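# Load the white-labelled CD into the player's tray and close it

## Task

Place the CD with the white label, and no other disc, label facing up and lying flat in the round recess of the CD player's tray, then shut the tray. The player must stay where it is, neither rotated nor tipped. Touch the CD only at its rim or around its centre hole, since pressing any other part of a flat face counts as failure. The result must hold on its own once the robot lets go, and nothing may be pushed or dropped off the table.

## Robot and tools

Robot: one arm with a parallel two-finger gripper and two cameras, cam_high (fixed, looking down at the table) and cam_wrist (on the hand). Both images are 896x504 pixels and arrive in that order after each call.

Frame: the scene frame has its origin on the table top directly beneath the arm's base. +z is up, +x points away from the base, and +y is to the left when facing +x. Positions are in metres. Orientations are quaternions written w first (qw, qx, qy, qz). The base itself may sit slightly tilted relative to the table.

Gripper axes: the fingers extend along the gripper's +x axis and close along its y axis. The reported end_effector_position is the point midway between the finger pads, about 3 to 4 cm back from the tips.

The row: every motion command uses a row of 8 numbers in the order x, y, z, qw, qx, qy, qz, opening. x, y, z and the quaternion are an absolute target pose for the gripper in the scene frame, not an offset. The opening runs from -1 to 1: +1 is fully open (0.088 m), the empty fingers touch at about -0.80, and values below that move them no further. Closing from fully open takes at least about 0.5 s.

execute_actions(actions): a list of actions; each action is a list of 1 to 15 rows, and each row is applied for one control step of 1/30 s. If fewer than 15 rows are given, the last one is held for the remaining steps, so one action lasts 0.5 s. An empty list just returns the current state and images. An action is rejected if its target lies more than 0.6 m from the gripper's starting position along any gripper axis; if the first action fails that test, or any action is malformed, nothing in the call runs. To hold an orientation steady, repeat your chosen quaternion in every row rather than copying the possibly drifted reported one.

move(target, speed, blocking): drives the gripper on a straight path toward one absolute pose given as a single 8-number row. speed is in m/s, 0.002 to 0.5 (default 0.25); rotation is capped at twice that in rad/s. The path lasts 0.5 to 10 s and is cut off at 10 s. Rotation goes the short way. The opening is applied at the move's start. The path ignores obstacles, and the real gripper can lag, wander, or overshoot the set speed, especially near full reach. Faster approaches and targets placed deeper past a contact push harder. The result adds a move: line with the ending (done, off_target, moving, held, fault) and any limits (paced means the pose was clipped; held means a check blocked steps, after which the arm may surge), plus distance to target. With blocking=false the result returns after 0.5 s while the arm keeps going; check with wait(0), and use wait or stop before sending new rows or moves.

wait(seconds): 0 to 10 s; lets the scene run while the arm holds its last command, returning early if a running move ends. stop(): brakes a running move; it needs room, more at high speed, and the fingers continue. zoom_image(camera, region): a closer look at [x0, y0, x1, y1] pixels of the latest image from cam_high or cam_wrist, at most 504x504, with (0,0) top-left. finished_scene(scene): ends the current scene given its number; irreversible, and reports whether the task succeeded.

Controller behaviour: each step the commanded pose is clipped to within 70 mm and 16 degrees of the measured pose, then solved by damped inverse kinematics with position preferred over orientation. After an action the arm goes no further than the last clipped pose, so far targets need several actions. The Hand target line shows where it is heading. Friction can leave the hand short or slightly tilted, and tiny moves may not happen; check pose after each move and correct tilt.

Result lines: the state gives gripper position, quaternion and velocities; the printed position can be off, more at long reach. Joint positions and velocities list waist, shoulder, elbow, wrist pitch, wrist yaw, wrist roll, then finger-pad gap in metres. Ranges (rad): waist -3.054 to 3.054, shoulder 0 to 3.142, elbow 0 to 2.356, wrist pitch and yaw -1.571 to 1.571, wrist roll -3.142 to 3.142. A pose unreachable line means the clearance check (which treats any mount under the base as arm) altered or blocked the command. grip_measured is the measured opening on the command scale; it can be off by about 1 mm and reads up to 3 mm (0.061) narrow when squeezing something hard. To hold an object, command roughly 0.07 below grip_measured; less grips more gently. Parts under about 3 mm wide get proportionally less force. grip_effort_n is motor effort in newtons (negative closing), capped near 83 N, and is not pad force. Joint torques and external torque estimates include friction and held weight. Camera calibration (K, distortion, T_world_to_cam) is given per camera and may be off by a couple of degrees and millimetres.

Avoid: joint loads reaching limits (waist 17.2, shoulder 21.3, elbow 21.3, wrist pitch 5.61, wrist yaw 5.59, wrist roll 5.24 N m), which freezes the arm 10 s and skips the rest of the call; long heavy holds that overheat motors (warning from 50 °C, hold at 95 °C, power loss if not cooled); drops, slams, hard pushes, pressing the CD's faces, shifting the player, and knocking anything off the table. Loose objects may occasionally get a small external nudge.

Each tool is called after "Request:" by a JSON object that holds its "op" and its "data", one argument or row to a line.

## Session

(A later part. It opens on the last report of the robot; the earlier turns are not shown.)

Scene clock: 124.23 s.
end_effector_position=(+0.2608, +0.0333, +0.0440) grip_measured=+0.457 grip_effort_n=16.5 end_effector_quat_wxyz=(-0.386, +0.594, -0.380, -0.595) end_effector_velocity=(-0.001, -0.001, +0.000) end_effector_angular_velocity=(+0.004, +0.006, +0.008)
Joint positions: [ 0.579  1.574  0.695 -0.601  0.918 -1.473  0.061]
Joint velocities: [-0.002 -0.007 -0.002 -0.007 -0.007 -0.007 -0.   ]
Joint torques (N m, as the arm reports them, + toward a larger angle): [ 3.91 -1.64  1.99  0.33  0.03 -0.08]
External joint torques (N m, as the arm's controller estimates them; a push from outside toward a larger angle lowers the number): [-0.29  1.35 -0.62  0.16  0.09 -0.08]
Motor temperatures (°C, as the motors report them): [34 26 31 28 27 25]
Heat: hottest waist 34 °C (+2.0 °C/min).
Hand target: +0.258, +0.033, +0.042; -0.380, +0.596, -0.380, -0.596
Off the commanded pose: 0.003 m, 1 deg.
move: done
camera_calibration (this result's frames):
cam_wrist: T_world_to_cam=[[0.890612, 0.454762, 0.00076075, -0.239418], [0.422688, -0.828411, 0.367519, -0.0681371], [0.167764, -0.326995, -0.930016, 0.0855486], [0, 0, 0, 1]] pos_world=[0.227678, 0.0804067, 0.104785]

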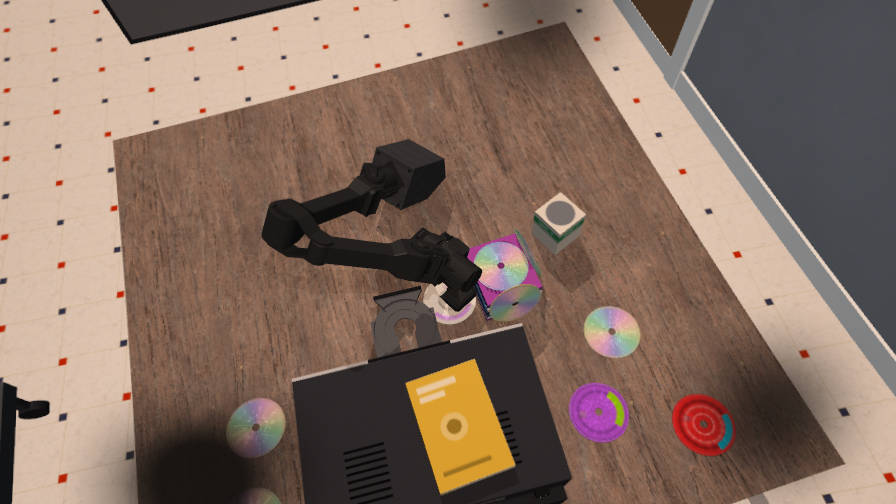

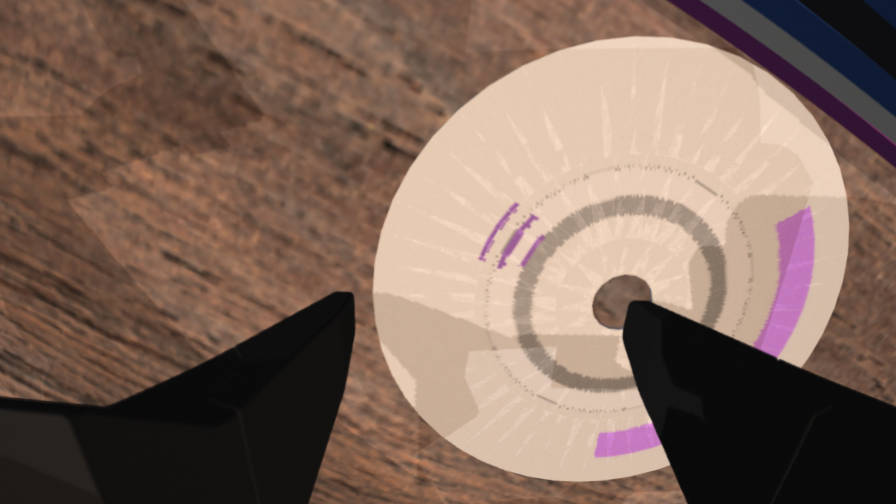

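Request:
{"op": "move", "data": {
  "target": [0.2575,0.0335,0.0365,0.380,-0.596,0.380,0.596,0.46],
  "speed": 0.01
}}

Request:
{"op": "zoom_image", "data": {
  "camera": "cam_wrist",
  "region": [560,230,740,410]
}}

Scene clock: 133.47 s.
end_effector_position=(+0.2602, +0.0337, +0.0384) grip_measured=+0.457 grip_effort_n=16.0 end_effector_quat_wxyz=(-0.386, +0.595, -0.380, -0.594) end_effector_velocity=(-0.000, -0.000, -0.001) end_effector_angular_velocity=(+0.005, +0.004, +0.012)
Joint positions: [ 0.562  1.581  0.68  -0.557  0.918 -1.502  0.061]
Joint velocities: [-0.007 -0.002 -0.002  0.007 -0.007 -0.022 -0.   ]
Joint torques (N m, as the arm reports them, + toward a larger angle): [ 4.01 -1.66  1.83  0.38 -0.01 -0.07]
External joint torques (N m, as the arm's controller estimates them; a push from outside toward a larger angle lowers the number): [-0.19  1.32 -0.65  0.21  0.04 -0.07]
Motor temperatures (°C, as the motors report them): [34 26 30 28 27 25]
Heat: hottest waist 34 °C (+0.0 °C/min).
Hand target: +0.257, +0.034, +0.037; -0.380, +0.596, -0.380, -0.596
Off the commanded pose: 0.003 m, 1 deg.
move: done
camera_calibration (this result's frames):
cam_wrist: T_world_to_cam=[[0.890419, 0.455141, 0.00115671, -0.239097], [0.422617, -0.827729, 0.369133, -0.0656163], [0.168965, -0.328194, -0.929376, 0.0802648], [0, 0, 0, 1]] pos_world=[0.227065, 0.0808528, 0.0990939]

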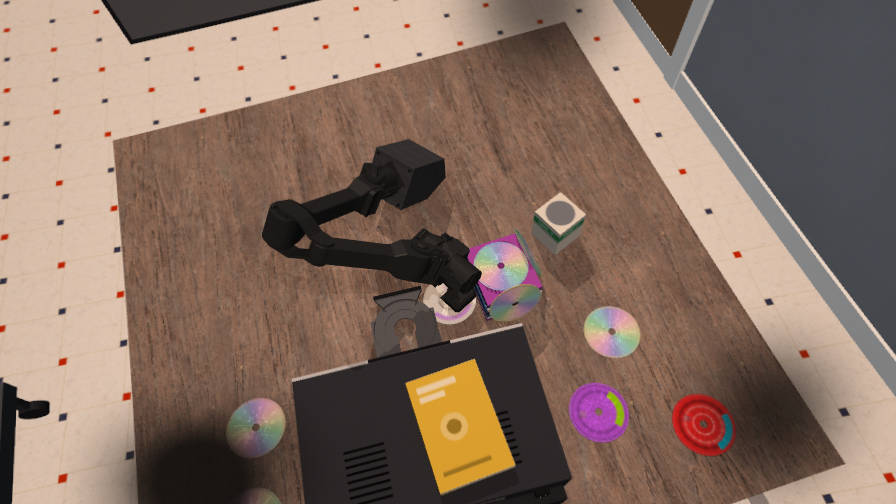

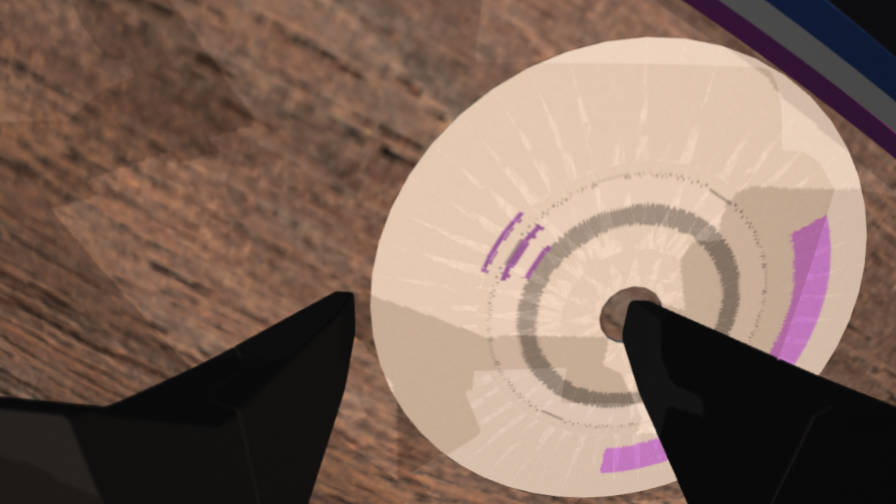

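Region (560, 230, 740, 410) of cam_wrist's 896x504 image, scaled by 2.800, with more detail than that image has.

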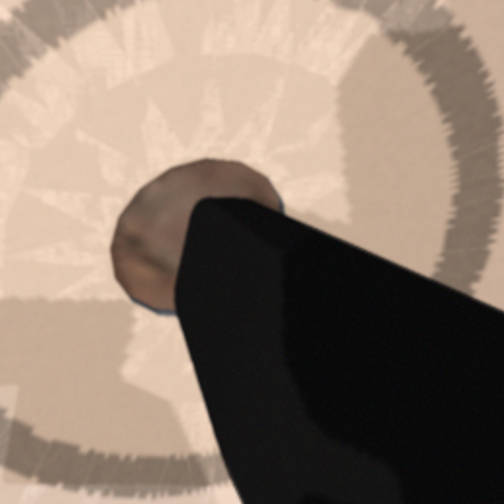

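Request:
{"op": "execute_actions", "data": {
  "actions": [
    [[0.2575,0.0335,0.0353,0.380,-0.596,0.380,0.596,0.46]],
    [[0.2575,0.0335,0.034,0.380,-0.596,0.380,0.596,0.46]],
    [[0.2575,0.0335,0.0328,0.380,-0.596,0.380,0.596,0.46]],
    [[0.2575,0.0335,0.0315,0.380,-0.596,0.380,0.596,0.46]]
  ]
}}

Request:
{"op": "zoom_image", "data": {
  "camera": "cam_wrist",
  "region": [560,230,740,410]
}}

Scene clock: 141.87 s.
end_effector_position=(+0.2599, +0.0343, +0.0363) grip_measured=+0.457 grip_effort_n=12.8 end_effector_quat_wxyz=(-0.383, +0.599, -0.375, -0.596) end_effector_velocity=(-0.000, -0.000, +0.000) end_effector_angular_velocity=(+0.005, +0.006, +0.008)
Joint positions: [ 0.557  1.582  0.671 -0.532  0.918 -1.531  0.061]
Joint velocities: [-0.002 -0.002  0.002 -0.007 -0.007 -0.007 -0.   ]
Joint torques (N m, as the arm reports them, + toward a larger angle): [ 2.95 -1.27  1.72  1.38 -0.07 -0.07]
External joint torques (N m, as the arm's controller estimates them; a push from outside toward a larger angle lowers the number): [-1.26  1.74 -0.77  1.2  -0.01 -0.06]
External joint torques at the end of the 1st action: [-0.23  1.31 -0.62  0.19  0.04 -0.07]
External joint torques at the end of the 2nd action: [-0.47  1.4  -0.64  0.44  0.01 -0.12]
External joint torques at the end of the 3rd action: [-0.84  1.57 -0.7   0.83  0.   -0.13]
Motor temperatures (°C, as the motors report them): [34 26 30 28 27 25]
Heat: hottest waist 34 °C (+0.0 °C/min).
Hand target: +0.257, +0.033, +0.032; -0.380, +0.596, -0.380, -0.596
Off the commanded pose: 0.005 m, 1 deg.
camera_calibration (this result's frames):
cam_wrist: T_world_to_cam=[[0.883871, 0.467698, 0.00555668, -0.237997], [0.43273, -0.822182, 0.369814, -0.0670066], [0.17753, -0.324463, -0.929089, 0.0761632], [0, 0, 0, 1]] pos_world=[0.225834, 0.0809314, 0.0968649]

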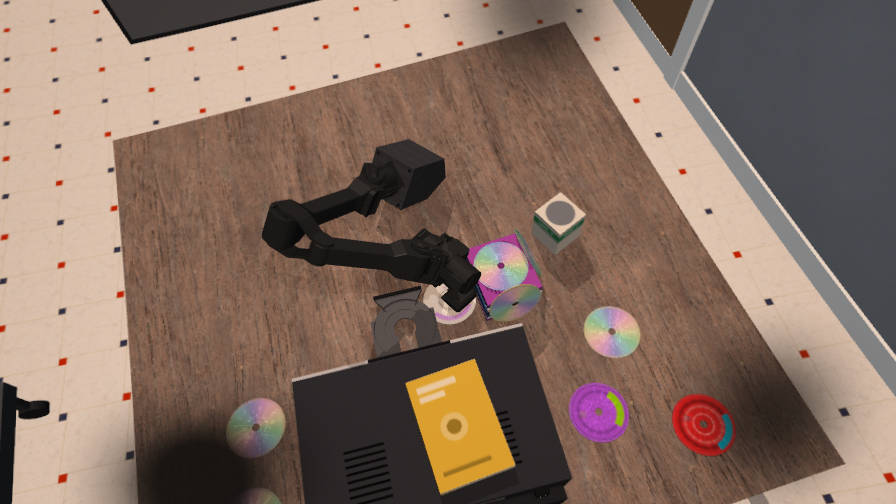

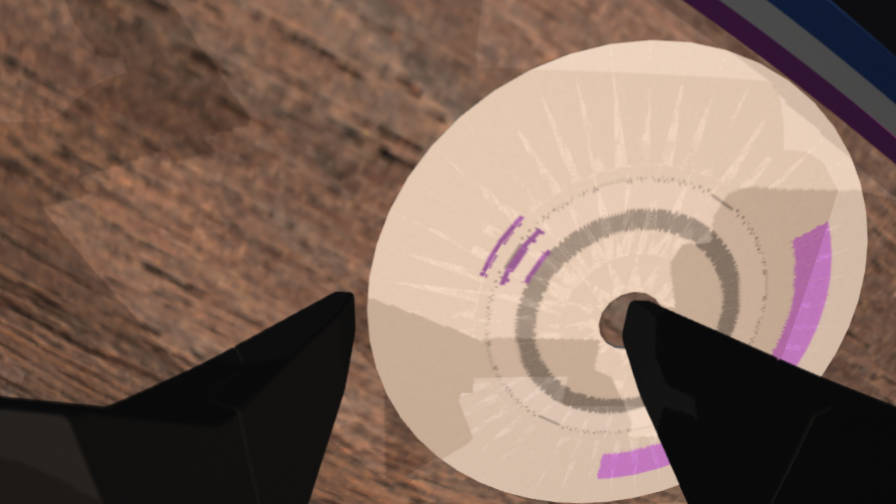

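Region (560, 230, 740, 410) of cam_wrist's 896x504 image, scaled by 2.800, with more detail than that image has.

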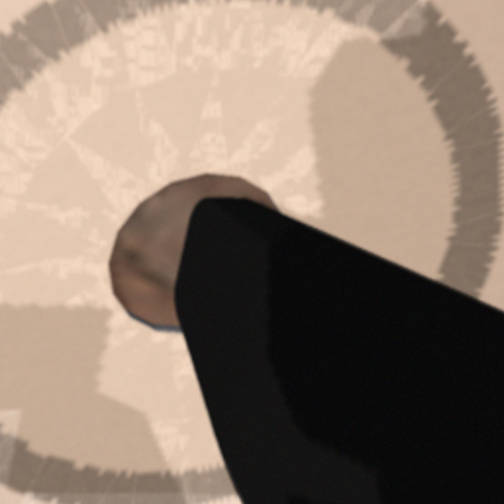

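Request:
{"op": "execute_actions", "data": {
  "actions": [
    [[0.2575,0.0335,0.033,0.3773,-0.5943,0.3827,0.5977,0.44]],
    [[0.2575,0.0335,0.033,0.3746,-0.5926,0.3854,0.5994,0.41]],
    [[0.2575,0.0335,0.0325,0.3746,-0.5926,0.3854,0.5994,0.385]],
    [[0.2575,0.0335,0.0325,0.3746,-0.5926,0.3854,0.5994,0.36]]
  ]
}}

Request:
{"op": "zoom_image", "data": {
  "camera": "cam_wrist",
  "region": [320,230,700,410]
}}

Scene clock: 156.60 s.
end_effector_position=(+0.2612, +0.0350, +0.0366) grip_measured=+0.364 grip_effort_n=-20.7 end_effector_quat_wxyz=(-0.383, +0.595, -0.381, -0.595) end_effector_velocity=(-0.002, -0.000, -0.000) end_effector_angular_velocity=(+0.003, +0.009, +0.012)
Joint positions: [ 0.558  1.595  0.687 -0.552  0.919 -1.507  0.057]
Joint velocities: [-0.002 -0.002 -0.002 -0.007 -0.007 -0.007 -0.   ]
Joint torques (N m, as the arm reports them, + toward a larger angle): [ 3.17 -1.16  2.35 -0.13 -0.11  0.05]
External joint torques (N m, as the arm's controller estimates them; a push from outside toward a larger angle lowers the number): [-1.08  1.86 -0.08 -0.28 -0.05  0.06]
External joint torques at the end of the 1st action: [-0.92  2.11  0.42 -0.15 -0.02  0.19]
External joint torques at the end of the 2nd action: [-0.96  1.98  0.27 -0.37 -0.04  0.12]
External joint torques at the end of the 3rd action: [-1.11  1.94  0.02 -0.19 -0.05  0.06]
Motor temperatures (°C, as the motors report them): [32 26 30 30 27 25]
Heat: hottest waist 32 °C (-4.1 °C/min).
Hand target: +0.257, +0.033, +0.033; -0.375, +0.593, -0.385, -0.600
Off the commanded pose: 0.006 m, 1 deg.
camera_calibration (this result's frames):
cam_wrist: T_world_to_cam=[[0.888402, 0.459054, -0.00344186, -0.239997], [0.427547, -0.824651, 0.370342, -0.065646], [0.167169, -0.330484, -0.928889, 0.0794021], [0, 0, 0, 1]] pos_world=[0.228007, 0.0822778, 0.0972412]

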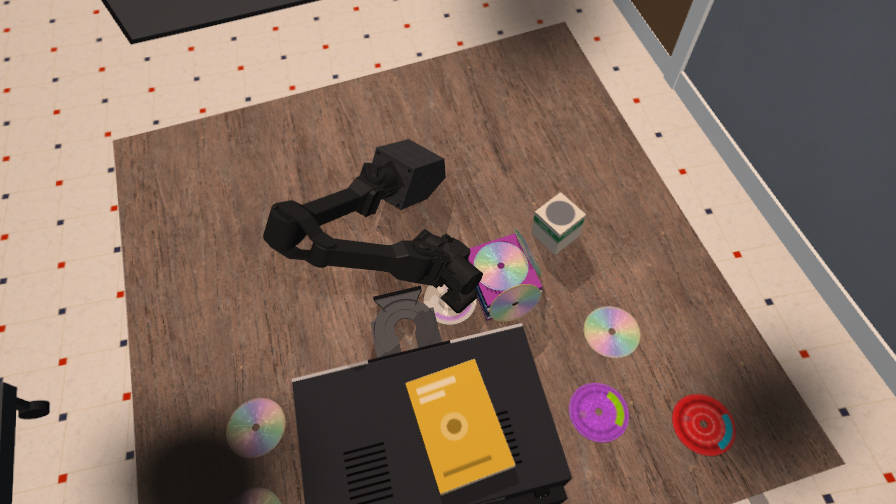

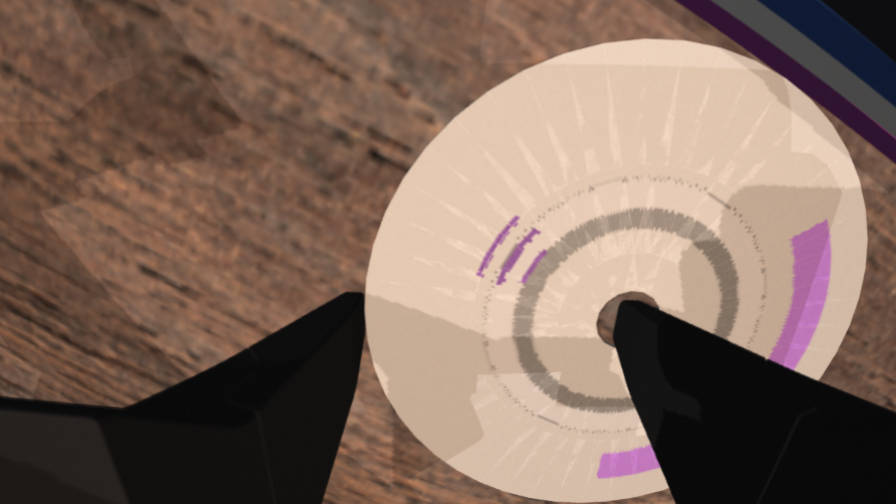

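Region (320, 230, 700, 410) of cam_wrist's 896x504 image, scaled by 1.326, with more detail than that image has; it fills the top 239 rows of this view, and the rest is white.

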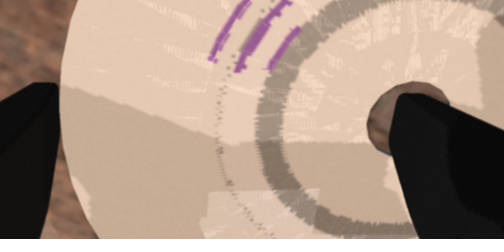

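Request:
{"op": "execute_actions", "data": {
  "actions": [
    [[0.2575,0.0335,0.032,0.3746,-0.5926,0.3854,0.5994,0.35]],
    [[0.2575,0.0335,0.032,0.3746,-0.5926,0.3854,0.5994,0.333]]
  ]
}}

Request:
{"op": "zoom_image", "data": {
  "camera": "cam_wrist",
  "region": [320,230,700,410]
}}

Scene clock: 162.53 s.
end_effector_position=(+0.2616, +0.0353, +0.0366) grip_measured=+0.337 grip_effort_n=-21.2 end_effector_quat_wxyz=(-0.384, +0.595, -0.381, -0.595) end_effector_velocity=(-0.003, +0.002, -0.000) end_effector_angular_velocity=(+0.016, +0.016, +0.012)
Joint positions: [ 0.558  1.595  0.687 -0.548  0.919 -1.507  0.056]
Joint velocities: [-0.002 -0.002 -0.002 -0.007 -0.022 -0.007  0.   ]
Joint torques (N m, as the arm reports them, + toward a larger angle): [ 3.02 -1.15  2.24 -0.11 -0.12 -0.03]
External joint torques (N m, as the arm's controller estimates them; a push from outside toward a larger angle lowers the number): [-1.26  1.89 -0.19 -0.27 -0.05 -0.03]
External joint torques at the end of the 1st action: [-1.25  1.91 -0.24 -0.19 -0.06 -0.03]
Motor temperatures (°C, as the motors report them): [32 26 30 29 27 25]
Heat: hottest waist 32 °C (-4.0 °C/min).
Hand target: +0.257, +0.034, +0.032; -0.375, +0.593, -0.385, -0.600
Off the commanded pose: 0.006 m, 1 deg.
camera_calibration (this result's frames):
cam_wrist: T_world_to_cam=[[0.889518, 0.456897, -0.00159484, -0.240797], [0.424942, -0.826014, 0.370306, -0.0648291], [0.167874, -0.330071, -0.928909, 0.0791882], [0, 0, 0, 1]] pos_world=[0.228449, 0.0826076, 0.0971812]

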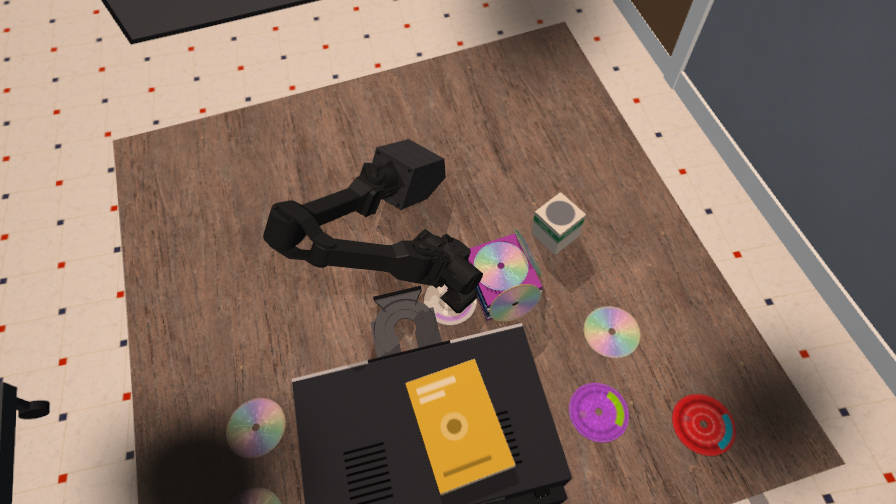

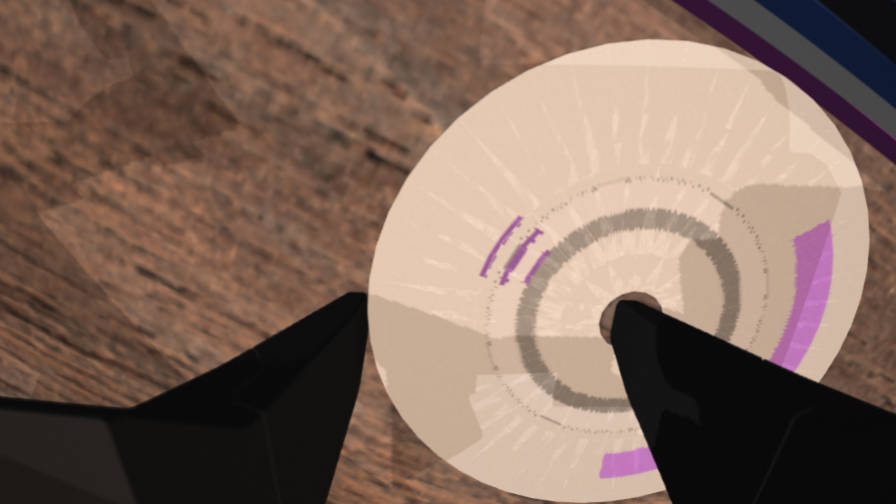

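Region (320, 230, 700, 410) of cam_wrist's 896x504 image, scaled by 1.326, with more detail than that image has; it fills the top 239 rows of this view, and the rest is white.

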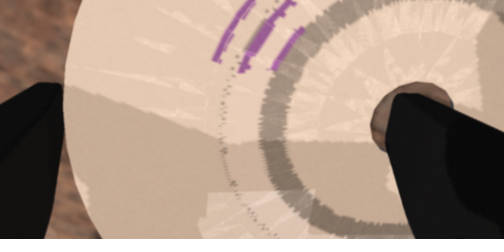

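Disc is pushed by the edge finger. Continue closing.

Request:
{"op": "execute_actions", "data": {
  "actions": [
    [[0.2575,0.0335,0.032,0.3746,-0.5926,0.3854,0.5994,0.315]],
    [[0.2575,0.0335,0.032,0.3746,-0.5926,0.3854,0.5994,0.297]],
    [[0.2575,0.0335,0.032,0.3746,-0.5926,0.3854,0.5994,0.28]]
  ]
}}

Request:
{"op": "zoom_image", "data": {
  "camera": "cam_wrist",
  "region": [320,230,700,410]
}}

Scene clock: 170.90 s.
end_effector_position=(+0.2616, +0.0353, +0.0365) grip_measured=+0.284 grip_effort_n=-22.6 end_effector_quat_wxyz=(-0.384, +0.595, -0.381, -0.594) end_effector_velocity=(-0.002, -0.000, -0.000) end_effector_angular_velocity=(+0.003, +0.009, +0.012)
Joint positions: [ 0.558  1.595  0.687 -0.548  0.919 -1.507  0.053]
Joint velocities: [-0.002 -0.002 -0.002 -0.007 -0.007 -0.007  0.   ]
Joint torques (N m, as the arm reports them, + toward a larger angle): [ 3.05 -1.2   2.25 -0.12 -0.12 -0.03]
External joint torques (N m, as the arm's controller estimates them; a push from outside toward a larger angle lowers the number): [-1.22  1.81 -0.21 -0.29 -0.06 -0.03]
External joint torques at the end of the 1st action: [-1.25  1.85 -0.23 -0.28 -0.06 -0.03]
External joint torques at the end of the 2nd action: [-1.23  1.83 -0.16 -0.27 -0.05 -0.03]
Motor temperatures (°C, as the motors report them): [32 26 30 29 27 25]
Heat: hottest waist 32 °C (-3.1 °C/min).
Hand target: +0.258, +0.034, +0.032; -0.375, +0.593, -0.385, -0.600
Off the commanded pose: 0.006 m, 1 deg.
camera_calibration (this result's frames):
cam_wrist: T_world_to_cam=[[0.889762, 0.456422, -0.00166482, -0.240859], [0.424517, -0.826214, 0.370345, -0.0647418], [0.167658, -0.330226, -0.928893, 0.0791621], [0, 0, 0, 1]] pos_world=[0.228519, 0.0825839, 0.0971089]

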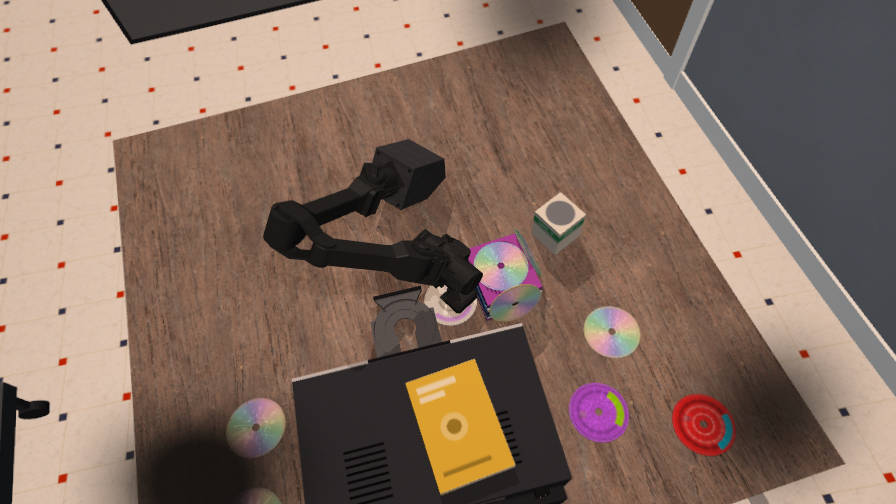

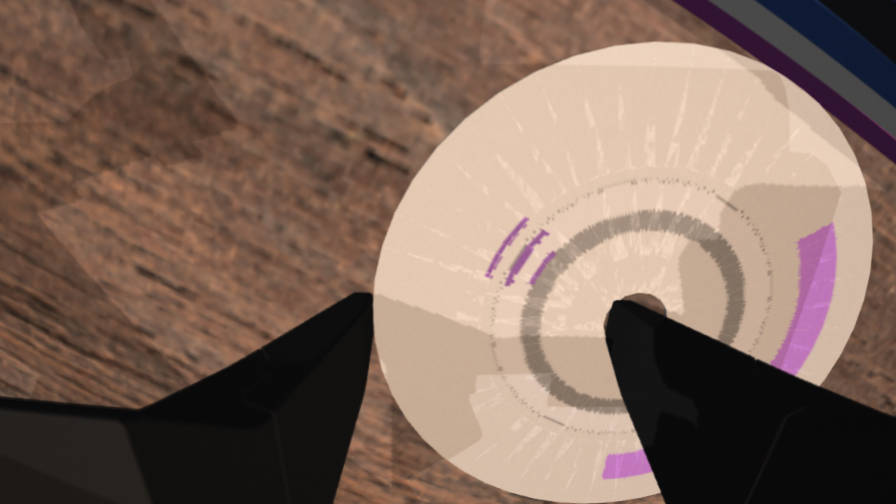

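Region (320, 230, 700, 410) of cam_wrist's 896x504 image, scaled by 1.326, with more detail than that image has; it fills the top 239 rows of this view, and the rest is white.

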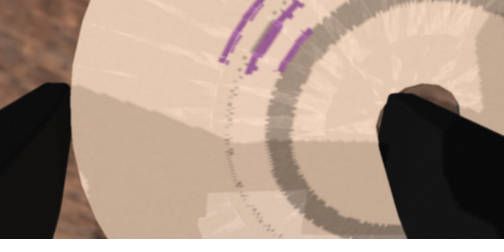

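Request:
{"op": "execute_actions", "data": {
  "actions": [
    [[0.2575,0.0335,0.032,0.3746,-0.5926,0.3854,0.5994,0.268]],
    [[0.2575,0.0335,0.032,0.3746,-0.5926,0.3854,0.5994,0.257]]
  ]
}}

Scene clock: 183.47 s.
end_effector_position=(+0.2616, +0.0353, +0.0365) grip_measured=+0.263 grip_effort_n=-31.9 end_effector_quat_wxyz=(-0.384, +0.595, -0.381, -0.594) end_effector_velocity=(-0.002, -0.000, -0.000) end_effector_angular_velocity=(+0.003, +0.009, +0.026)
Joint positions: [ 0.558  1.595  0.687 -0.548  0.919 -1.507  0.052]
Joint velocities: [-0.002 -0.002 -0.002 -0.007 -0.007 -0.022 -0.   ]
Joint torques (N m, as the arm reports them, + toward a larger angle): [ 3.06 -1.18  2.23 -0.14 -0.12 -0.03]
External joint torques (N m, as the arm's controller estimates them; a push from outside toward a larger angle lowers the number): [-1.21  1.83 -0.21 -0.3  -0.06 -0.03]
External joint torques at the end of the 1st action: [-1.19  1.84 -0.21 -0.3  -0.06 -0.03]
Motor temperatures (°C, as the motors report them): [32 26 29 29 27 25]
Heat: hottest waist 32 °C (-2.0 °C/min).
Hand target: +0.257, +0.033, +0.032; -0.375, +0.593, -0.385, -0.600
Off the commanded pose: 0.006 m, 1 deg.
camera_calibration (this result's frames):
cam_wrist: T_world_to_cam=[[0.889762, 0.456422, -0.00166482, -0.240859], [0.424517, -0.826214, 0.370345, -0.0647418], [0.167658, -0.330226, -0.928893, 0.0791621], [0, 0, 0, 1]] pos_world=[0.228519, 0.0825839, 0.0971089]

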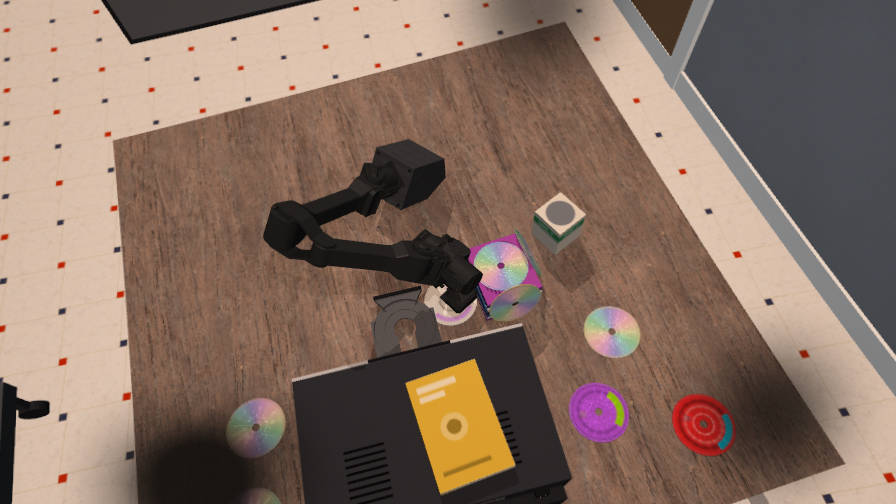

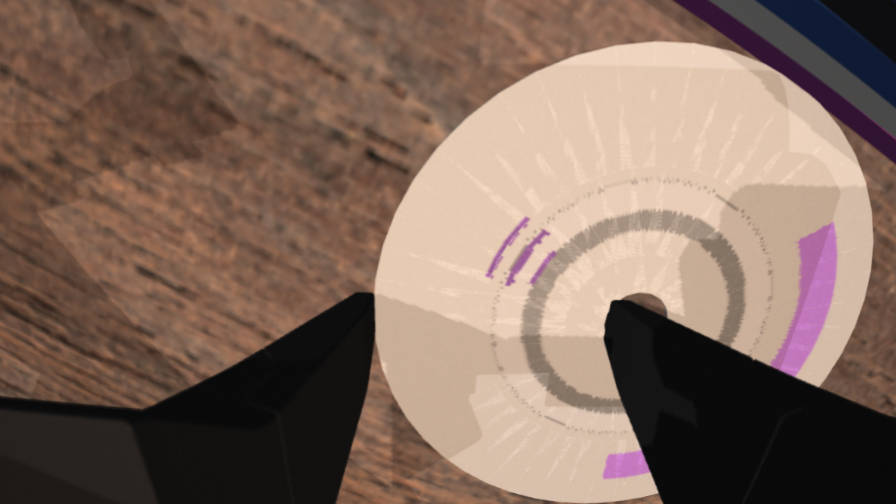

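Gripping. Lift slightly, away from the stack.

Request:
{"op": "move", "data": {
  "target": [0.256,0.027,0.052,0.382,-0.595,0.381,0.595,0.25],
  "speed": 0.015
}}

Scene clock: 189.47 s.
end_effector_position=(+0.2535, +0.0274, +0.0496) grip_measured=+0.253 grip_effort_n=-18.8 end_effector_quat_wxyz=(-0.378, +0.594, -0.381, -0.599) end_effector_velocity=(-0.005, +0.000, -0.000) end_effector_angular_velocity=(+0.010, +0.025, +0.009)
Joint positions: [ 0.596  1.546  0.687 -0.666  0.919 -1.439  0.051]
Joint velocities: [-0.002 -0.002 -0.002 -0.022 -0.022  0.007  0.   ]
Joint torques (N m, as the arm reports them, + toward a larger angle): [ 4.33 -2.83  3.61 -0.06  0.03  0.14]
External joint torques (N m, as the arm's controller estimates them; a push from outside toward a larger angle lowers the number): [ 0.28 -0.1   0.98 -0.21  0.09  0.14]
Motor temperatures (°C, as the motors report them): [32 26 29 29 27 25]
Heat: hottest waist 32 °C (-2.0 °C/min).
Hand target: +0.256, +0.027, +0.052; -0.382, +0.595, -0.381, -0.595
Off the commanded pose: 0.004 m, 1 deg.
move: done
camera_calibration (this result's frames):
cam_wrist: T_world_to_cam=[[0.885276, 0.464872, -0.0134586, -0.228493], [0.436596, -0.820763, 0.368419, -0.0757405], [0.160221, -0.332028, -0.929562, 0.0920585], [0, 0, 0, 1]] pos_world=[0.220598, 0.0746211, 0.110403]

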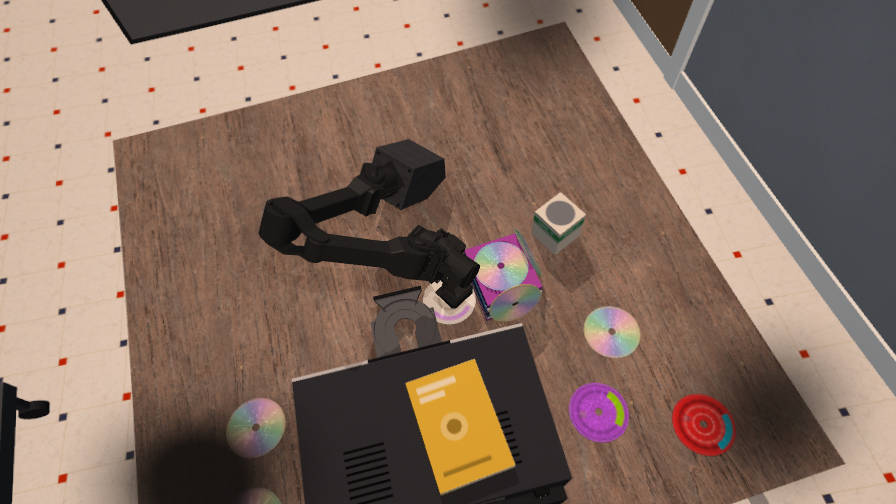

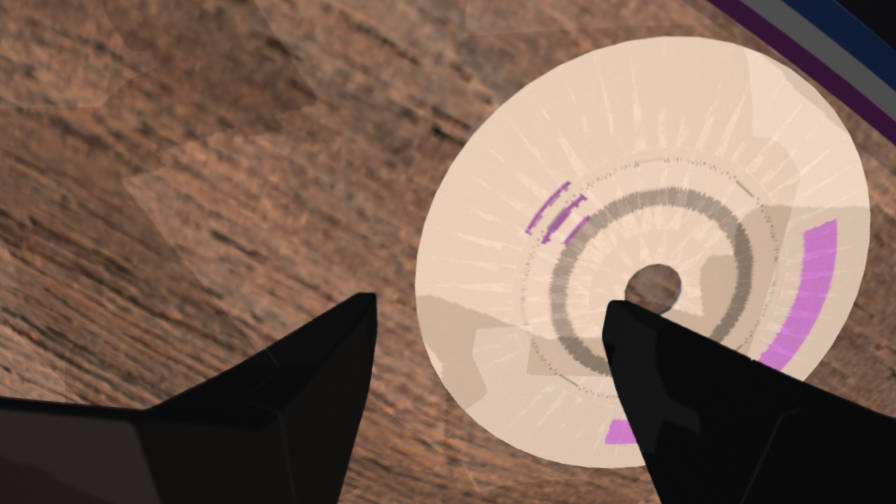

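Request:
{"op": "move", "data": {
  "target": [0.263,0.033,0.056,0.378,-0.595,0.382,0.597,0.44],
  "speed": 0.03
}}

Request:
{"op": "move", "data": {
  "target": [0.2592,0.0328,0.040,0.378,-0.595,0.382,0.597,0.44],
  "speed": 0.015
}}

Request:
{"op": "zoom_image", "data": {
  "camera": "cam_wrist",
  "region": [320,270,420,370]
}}

Scene clock: 203.07 s.
end_effector_position=(+0.2605, +0.0319, +0.0547) grip_measured=+0.437 grip_effort_n=16.0 end_effector_quat_wxyz=(-0.378, +0.593, -0.383, -0.599) end_effector_velocity=(-0.005, -0.001, -0.002) end_effector_angular_velocity=(-0.006, +0.022, +0.016)
Joint positions: [ 0.613  1.576  0.735 -0.711  0.919 -1.405  0.06 ]
Joint velocities: [-0.002  0.007 -0.002 -0.022 -0.007  0.007  0.   ]
Joint torques (N m, as the arm reports them, + toward a larger angle): [ 4.66 -1.61  4.11 -0.08  0.05  0.07]
External joint torques (N m, as the arm's controller estimates them; a push from outside toward a larger angle lowers the number): [ 0.42  1.24  1.46 -0.22  0.11  0.08]
Motor temperatures (°C, as the motors report them): [33 26 30 28 27 25]
Heat: hottest waist 33 °C (+0.0 °C/min).
Hand target: +0.263, +0.033, +0.056; -0.378, +0.595, -0.382, -0.597
Off the commanded pose: 0.003 m, 0 deg.
move: done
camera_calibration (this result's frames):
cam_wrist: T_world_to_cam=[[0.885952, 0.463486, -0.0164422, -0.23669], [0.436342, -0.821004, 0.368183, -0.0769929], [0.157149, -0.333367, -0.929608, 0.09801], [0, 0, 0, 1]] pos_world=[0.227889, 0.0791645, 0.115567]

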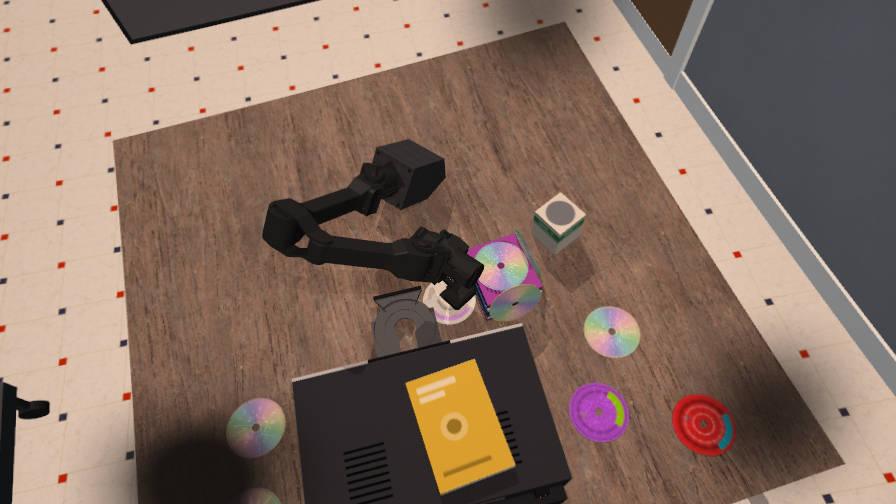

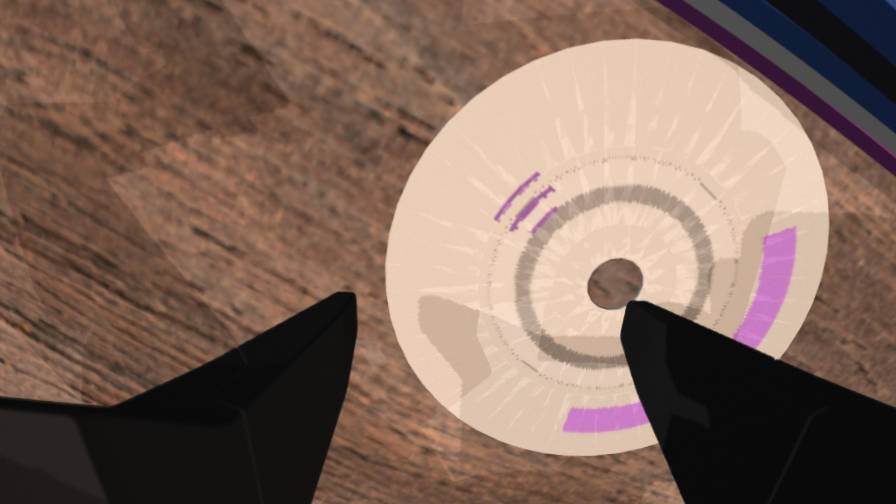

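Scene clock: 204.27 s.
end_effector_position=(+0.2619, +0.0328, +0.0420) grip_measured=+0.437 grip_effort_n=16.5 end_effector_quat_wxyz=(-0.383, +0.594, -0.383, -0.595) end_effector_velocity=(-0.002, +0.002, -0.000) end_effector_angular_velocity=(+0.020, +0.009, +0.000)
Joint positions: [ 0.571  1.582  0.7   -0.598  0.919 -1.479  0.06 ]
Joint velocities: [-0.002 -0.007 -0.007  0.007 -0.022 -0.007 -0.   ]
Joint torques (N m, as the arm reports them, + toward a larger angle): [ 3.83 -1.82  1.67  0.34 -0.02 -0.04]
External joint torques (N m, as the arm's controller estimates them; a push from outside toward a larger angle lowers the number): [-0.44  1.19 -0.85  0.18  0.04 -0.04]
Motor temperatures (°C, as the motors report them): [33 26 30 28 27 25]
Heat: hottest waist 33 °C (+0.0 °C/min).
Hand target: +0.259, +0.033, +0.040; -0.378, +0.595, -0.382, -0.597
Off the commanded pose: 0.003 m, 1 deg.
move: done
camera_calibration (this result's frames):
cam_wrist: T_world_to_cam=[[0.8904, 0.455138, -0.00608109, -0.239848], [0.424913, -0.826333, 0.369625, -0.0689663], [0.163205, -0.331698, -0.929161, 0.0846283], [0, 0, 0, 1]] pos_world=[0.229054, 0.0802459, 0.102666]

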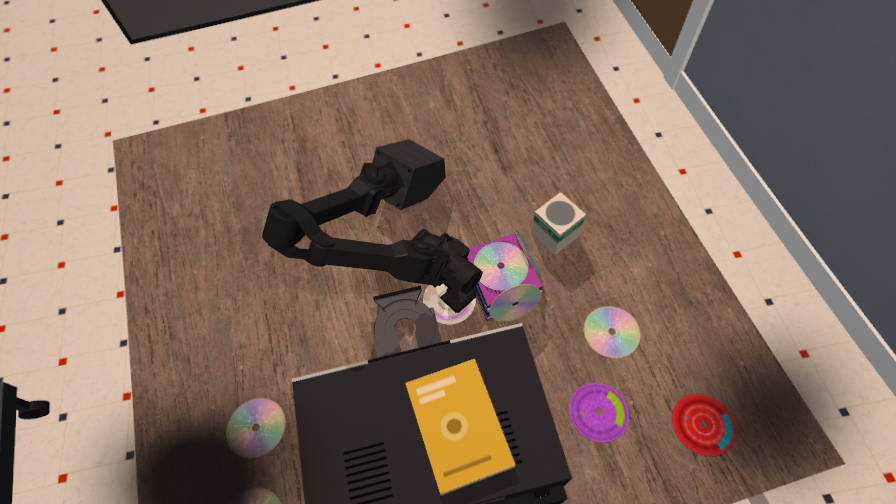

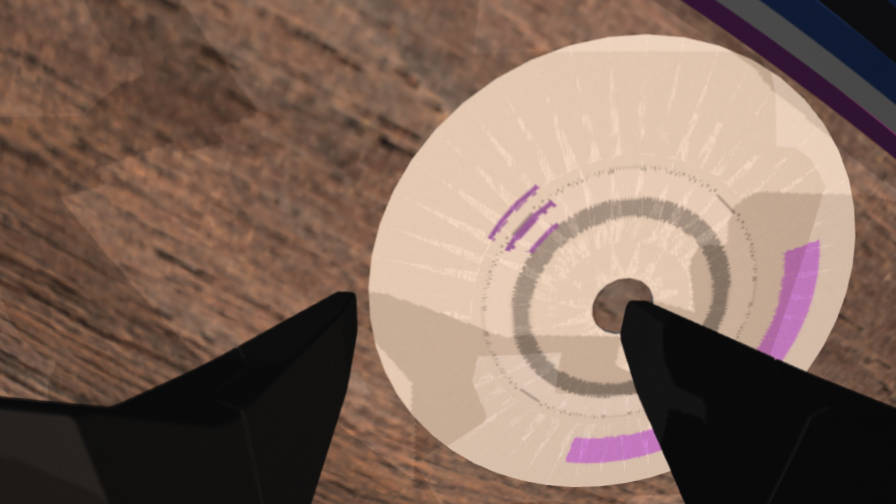

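Region (320, 270, 420, 370) of cam_wrist's 896x504 image, scaled by 5.040, with more detail than that image has.

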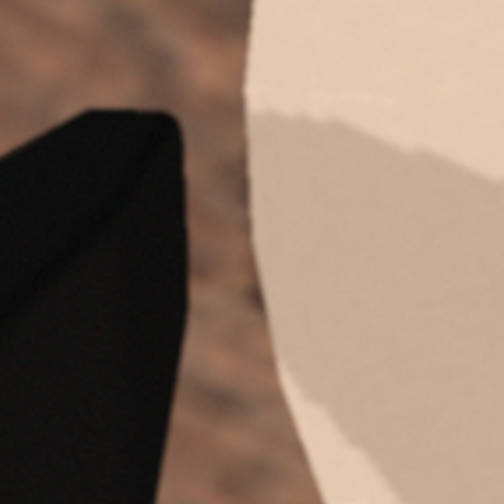

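Request:
{"op": "execute_actions", "data": {
  "actions": [
    [[0.2588,0.0328,0.038,0.378,-0.595,0.382,0.597,0.43]],
    [[0.2585,0.0328,0.036,0.378,-0.595,0.382,0.597,0.42]],
    [[0.2585,0.0328,0.0345,0.378,-0.595,0.382,0.597,0.42]],
    [[0.2585,0.0328,0.0332,0.378,-0.595,0.382,0.597,0.42]],
    [[0.258,0.0326,0.032,0.377,-0.5943,0.383,0.5977,0.39]],
    [[0.258,0.0326,0.0315,0.377,-0.5943,0.383,0.5977,0.365]],
    [[0.258,0.0326,0.0315,0.377,-0.5943,0.383,0.5977,0.34]]
  ]
}}

Scene clock: 213.63 s.
end_effector_position=(+0.2624, +0.0336, +0.0365) grip_measured=+0.344 grip_effort_n=-24.0 end_effector_quat_wxyz=(-0.384, +0.597, -0.379, -0.594) end_effector_velocity=(-0.000, +0.002, +0.000) end_effector_angular_velocity=(+0.022, +0.005, -0.004)
Joint positions: [ 0.554  1.586  0.682 -0.54   0.92  -1.522  0.056]
Joint velocities: [-0.002 -0.007 -0.002  0.007 -0.022 -0.007 -0.   ]
Joint torques (N m, as the arm reports them, + toward a larger angle): [ 3.04 -1.19  1.58  0.66 -0.15 -0.09]
External joint torques (N m, as the arm's controller estimates them; a push from outside toward a larger angle lowers the number): [-1.21  1.86 -0.91  0.48 -0.09 -0.09]
External joint torques at the end of the 3rd action: [-0.44  1.4  -0.67  0.3  -0.01 -0.15]
External joint torques at the end of the 4th action: [-0.73  1.55 -0.65  0.58 -0.06 -0.15]
External joint torques at the end of the 5th action: [-1.1   1.8  -0.8   0.5  -0.09 -0.12]
External joint torques at the end of the 6th action: [-1.22  1.84 -0.83  0.6  -0.09 -0.12]
Motor temperatures (°C, as the motors report them): [33 26 30 28 27 25]
Heat: hottest waist 33 °C (+0.0 °C/min).
Hand target: +0.258, +0.032, +0.032; -0.377, +0.594, -0.383, -0.598
Off the commanded pose: 0.007 m, 1 deg.
camera_calibration (this result's frames):
cam_wrist: T_world_to_cam=[[0.888346, 0.459166, 0.00267262, -0.240654], [0.425292, -0.824977, 0.372208, -0.0667893], [0.17311, -0.329513, -0.928146, 0.0769599], [0, 0, 0, 1]] pos_world=[0.228866, 0.0807596, 0.0969327]

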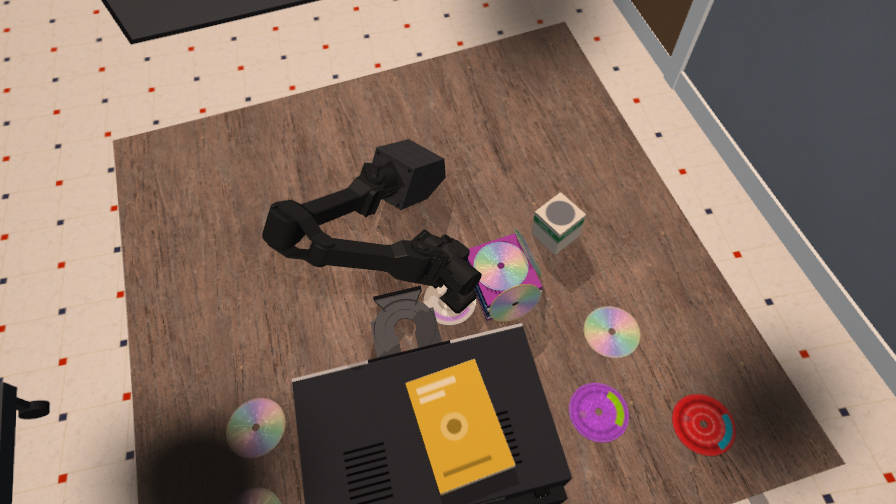

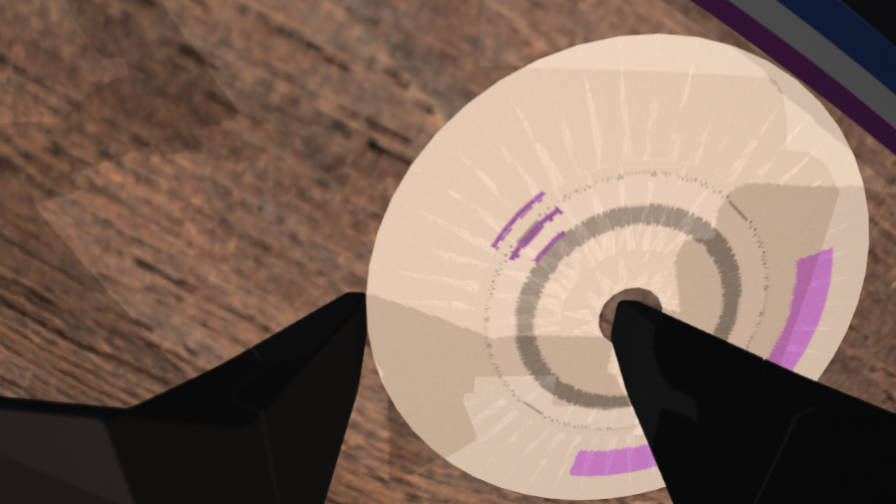

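Request:
{"op": "execute_actions", "data": {
  "actions": [
    [[0.258,0.0326,0.031,0.377,-0.5943,0.383,0.5977,0.32]],
    [[0.258,0.0326,0.031,0.377,-0.5943,0.383,0.5977,0.30]],
    [[0.258,0.0326,0.031,0.377,-0.5943,0.383,0.5977,0.285]],
    [[0.258,0.0326,0.031,0.377,-0.5943,0.383,0.5977,0.27]]
  ]
}}

Scene clock: 221.50 s.
end_effector_position=(+0.2622, +0.0337, +0.0364) grip_measured=+0.276 grip_effort_n=-29.5 end_effector_quat_wxyz=(-0.383, +0.598, -0.378, -0.594) end_effector_velocity=(-0.002, -0.000, -0.000) end_effector_angular_velocity=(+0.003, +0.009, +0.012)
Joint positions: [ 0.554  1.586  0.681 -0.539  0.92  -1.526  0.053]
Joint velocities: [-0.002 -0.002 -0.002 -0.007 -0.007 -0.007 -0.   ]
Joint torques (N m, as the arm reports them, + toward a larger angle): [ 2.86 -1.14  1.62  0.82 -0.15 -0.08]
External joint torques (N m, as the arm's controller estimates them; a push from outside toward a larger angle lowers the number): [-1.38  1.88 -0.83  0.65 -0.09 -0.08]
External joint torques at the end of the 1st action: [-1.33  1.8  -1.22  0.67 -0.08 -0.1 ]
External joint torques at the end of the 2nd action: [-1.32  1.91 -0.85  0.66 -0.1  -0.09]
External joint torques at the end of the 3rd action: [-1.33  1.9  -0.9   0.64 -0.1  -0.08]
Motor temperatures (°C, as the motors report them): [32 26 29 28 27 25]
Heat: hottest waist 32 °C (+0.0 °C/min).
Hand target: +0.258, +0.033, +0.031; -0.377, +0.595, -0.383, -0.598
Off the commanded pose: 0.007 m, 1 deg.
camera_calibration (this result's frames):
cam_wrist: T_world_to_cam=[[0.886974, 0.461809, 0.00320364, -0.240303], [0.427576, -0.823806, 0.372186, -0.0672009], [0.174518, -0.32875, -0.928152, 0.0765982], [0, 0, 0, 1]] pos_world=[0.228508, 0.080795, 0.0968759]

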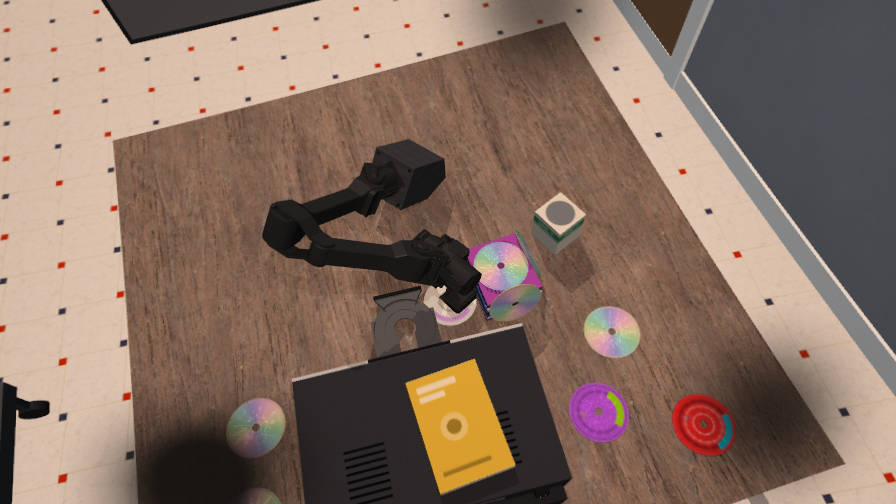

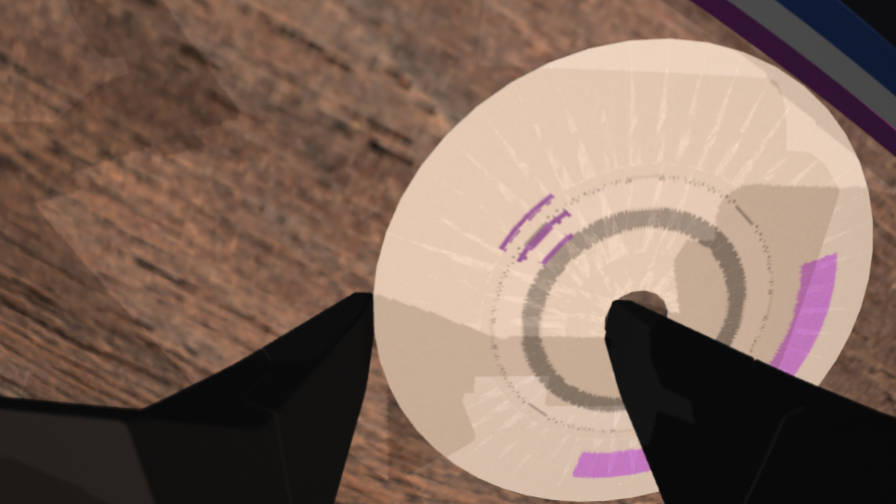

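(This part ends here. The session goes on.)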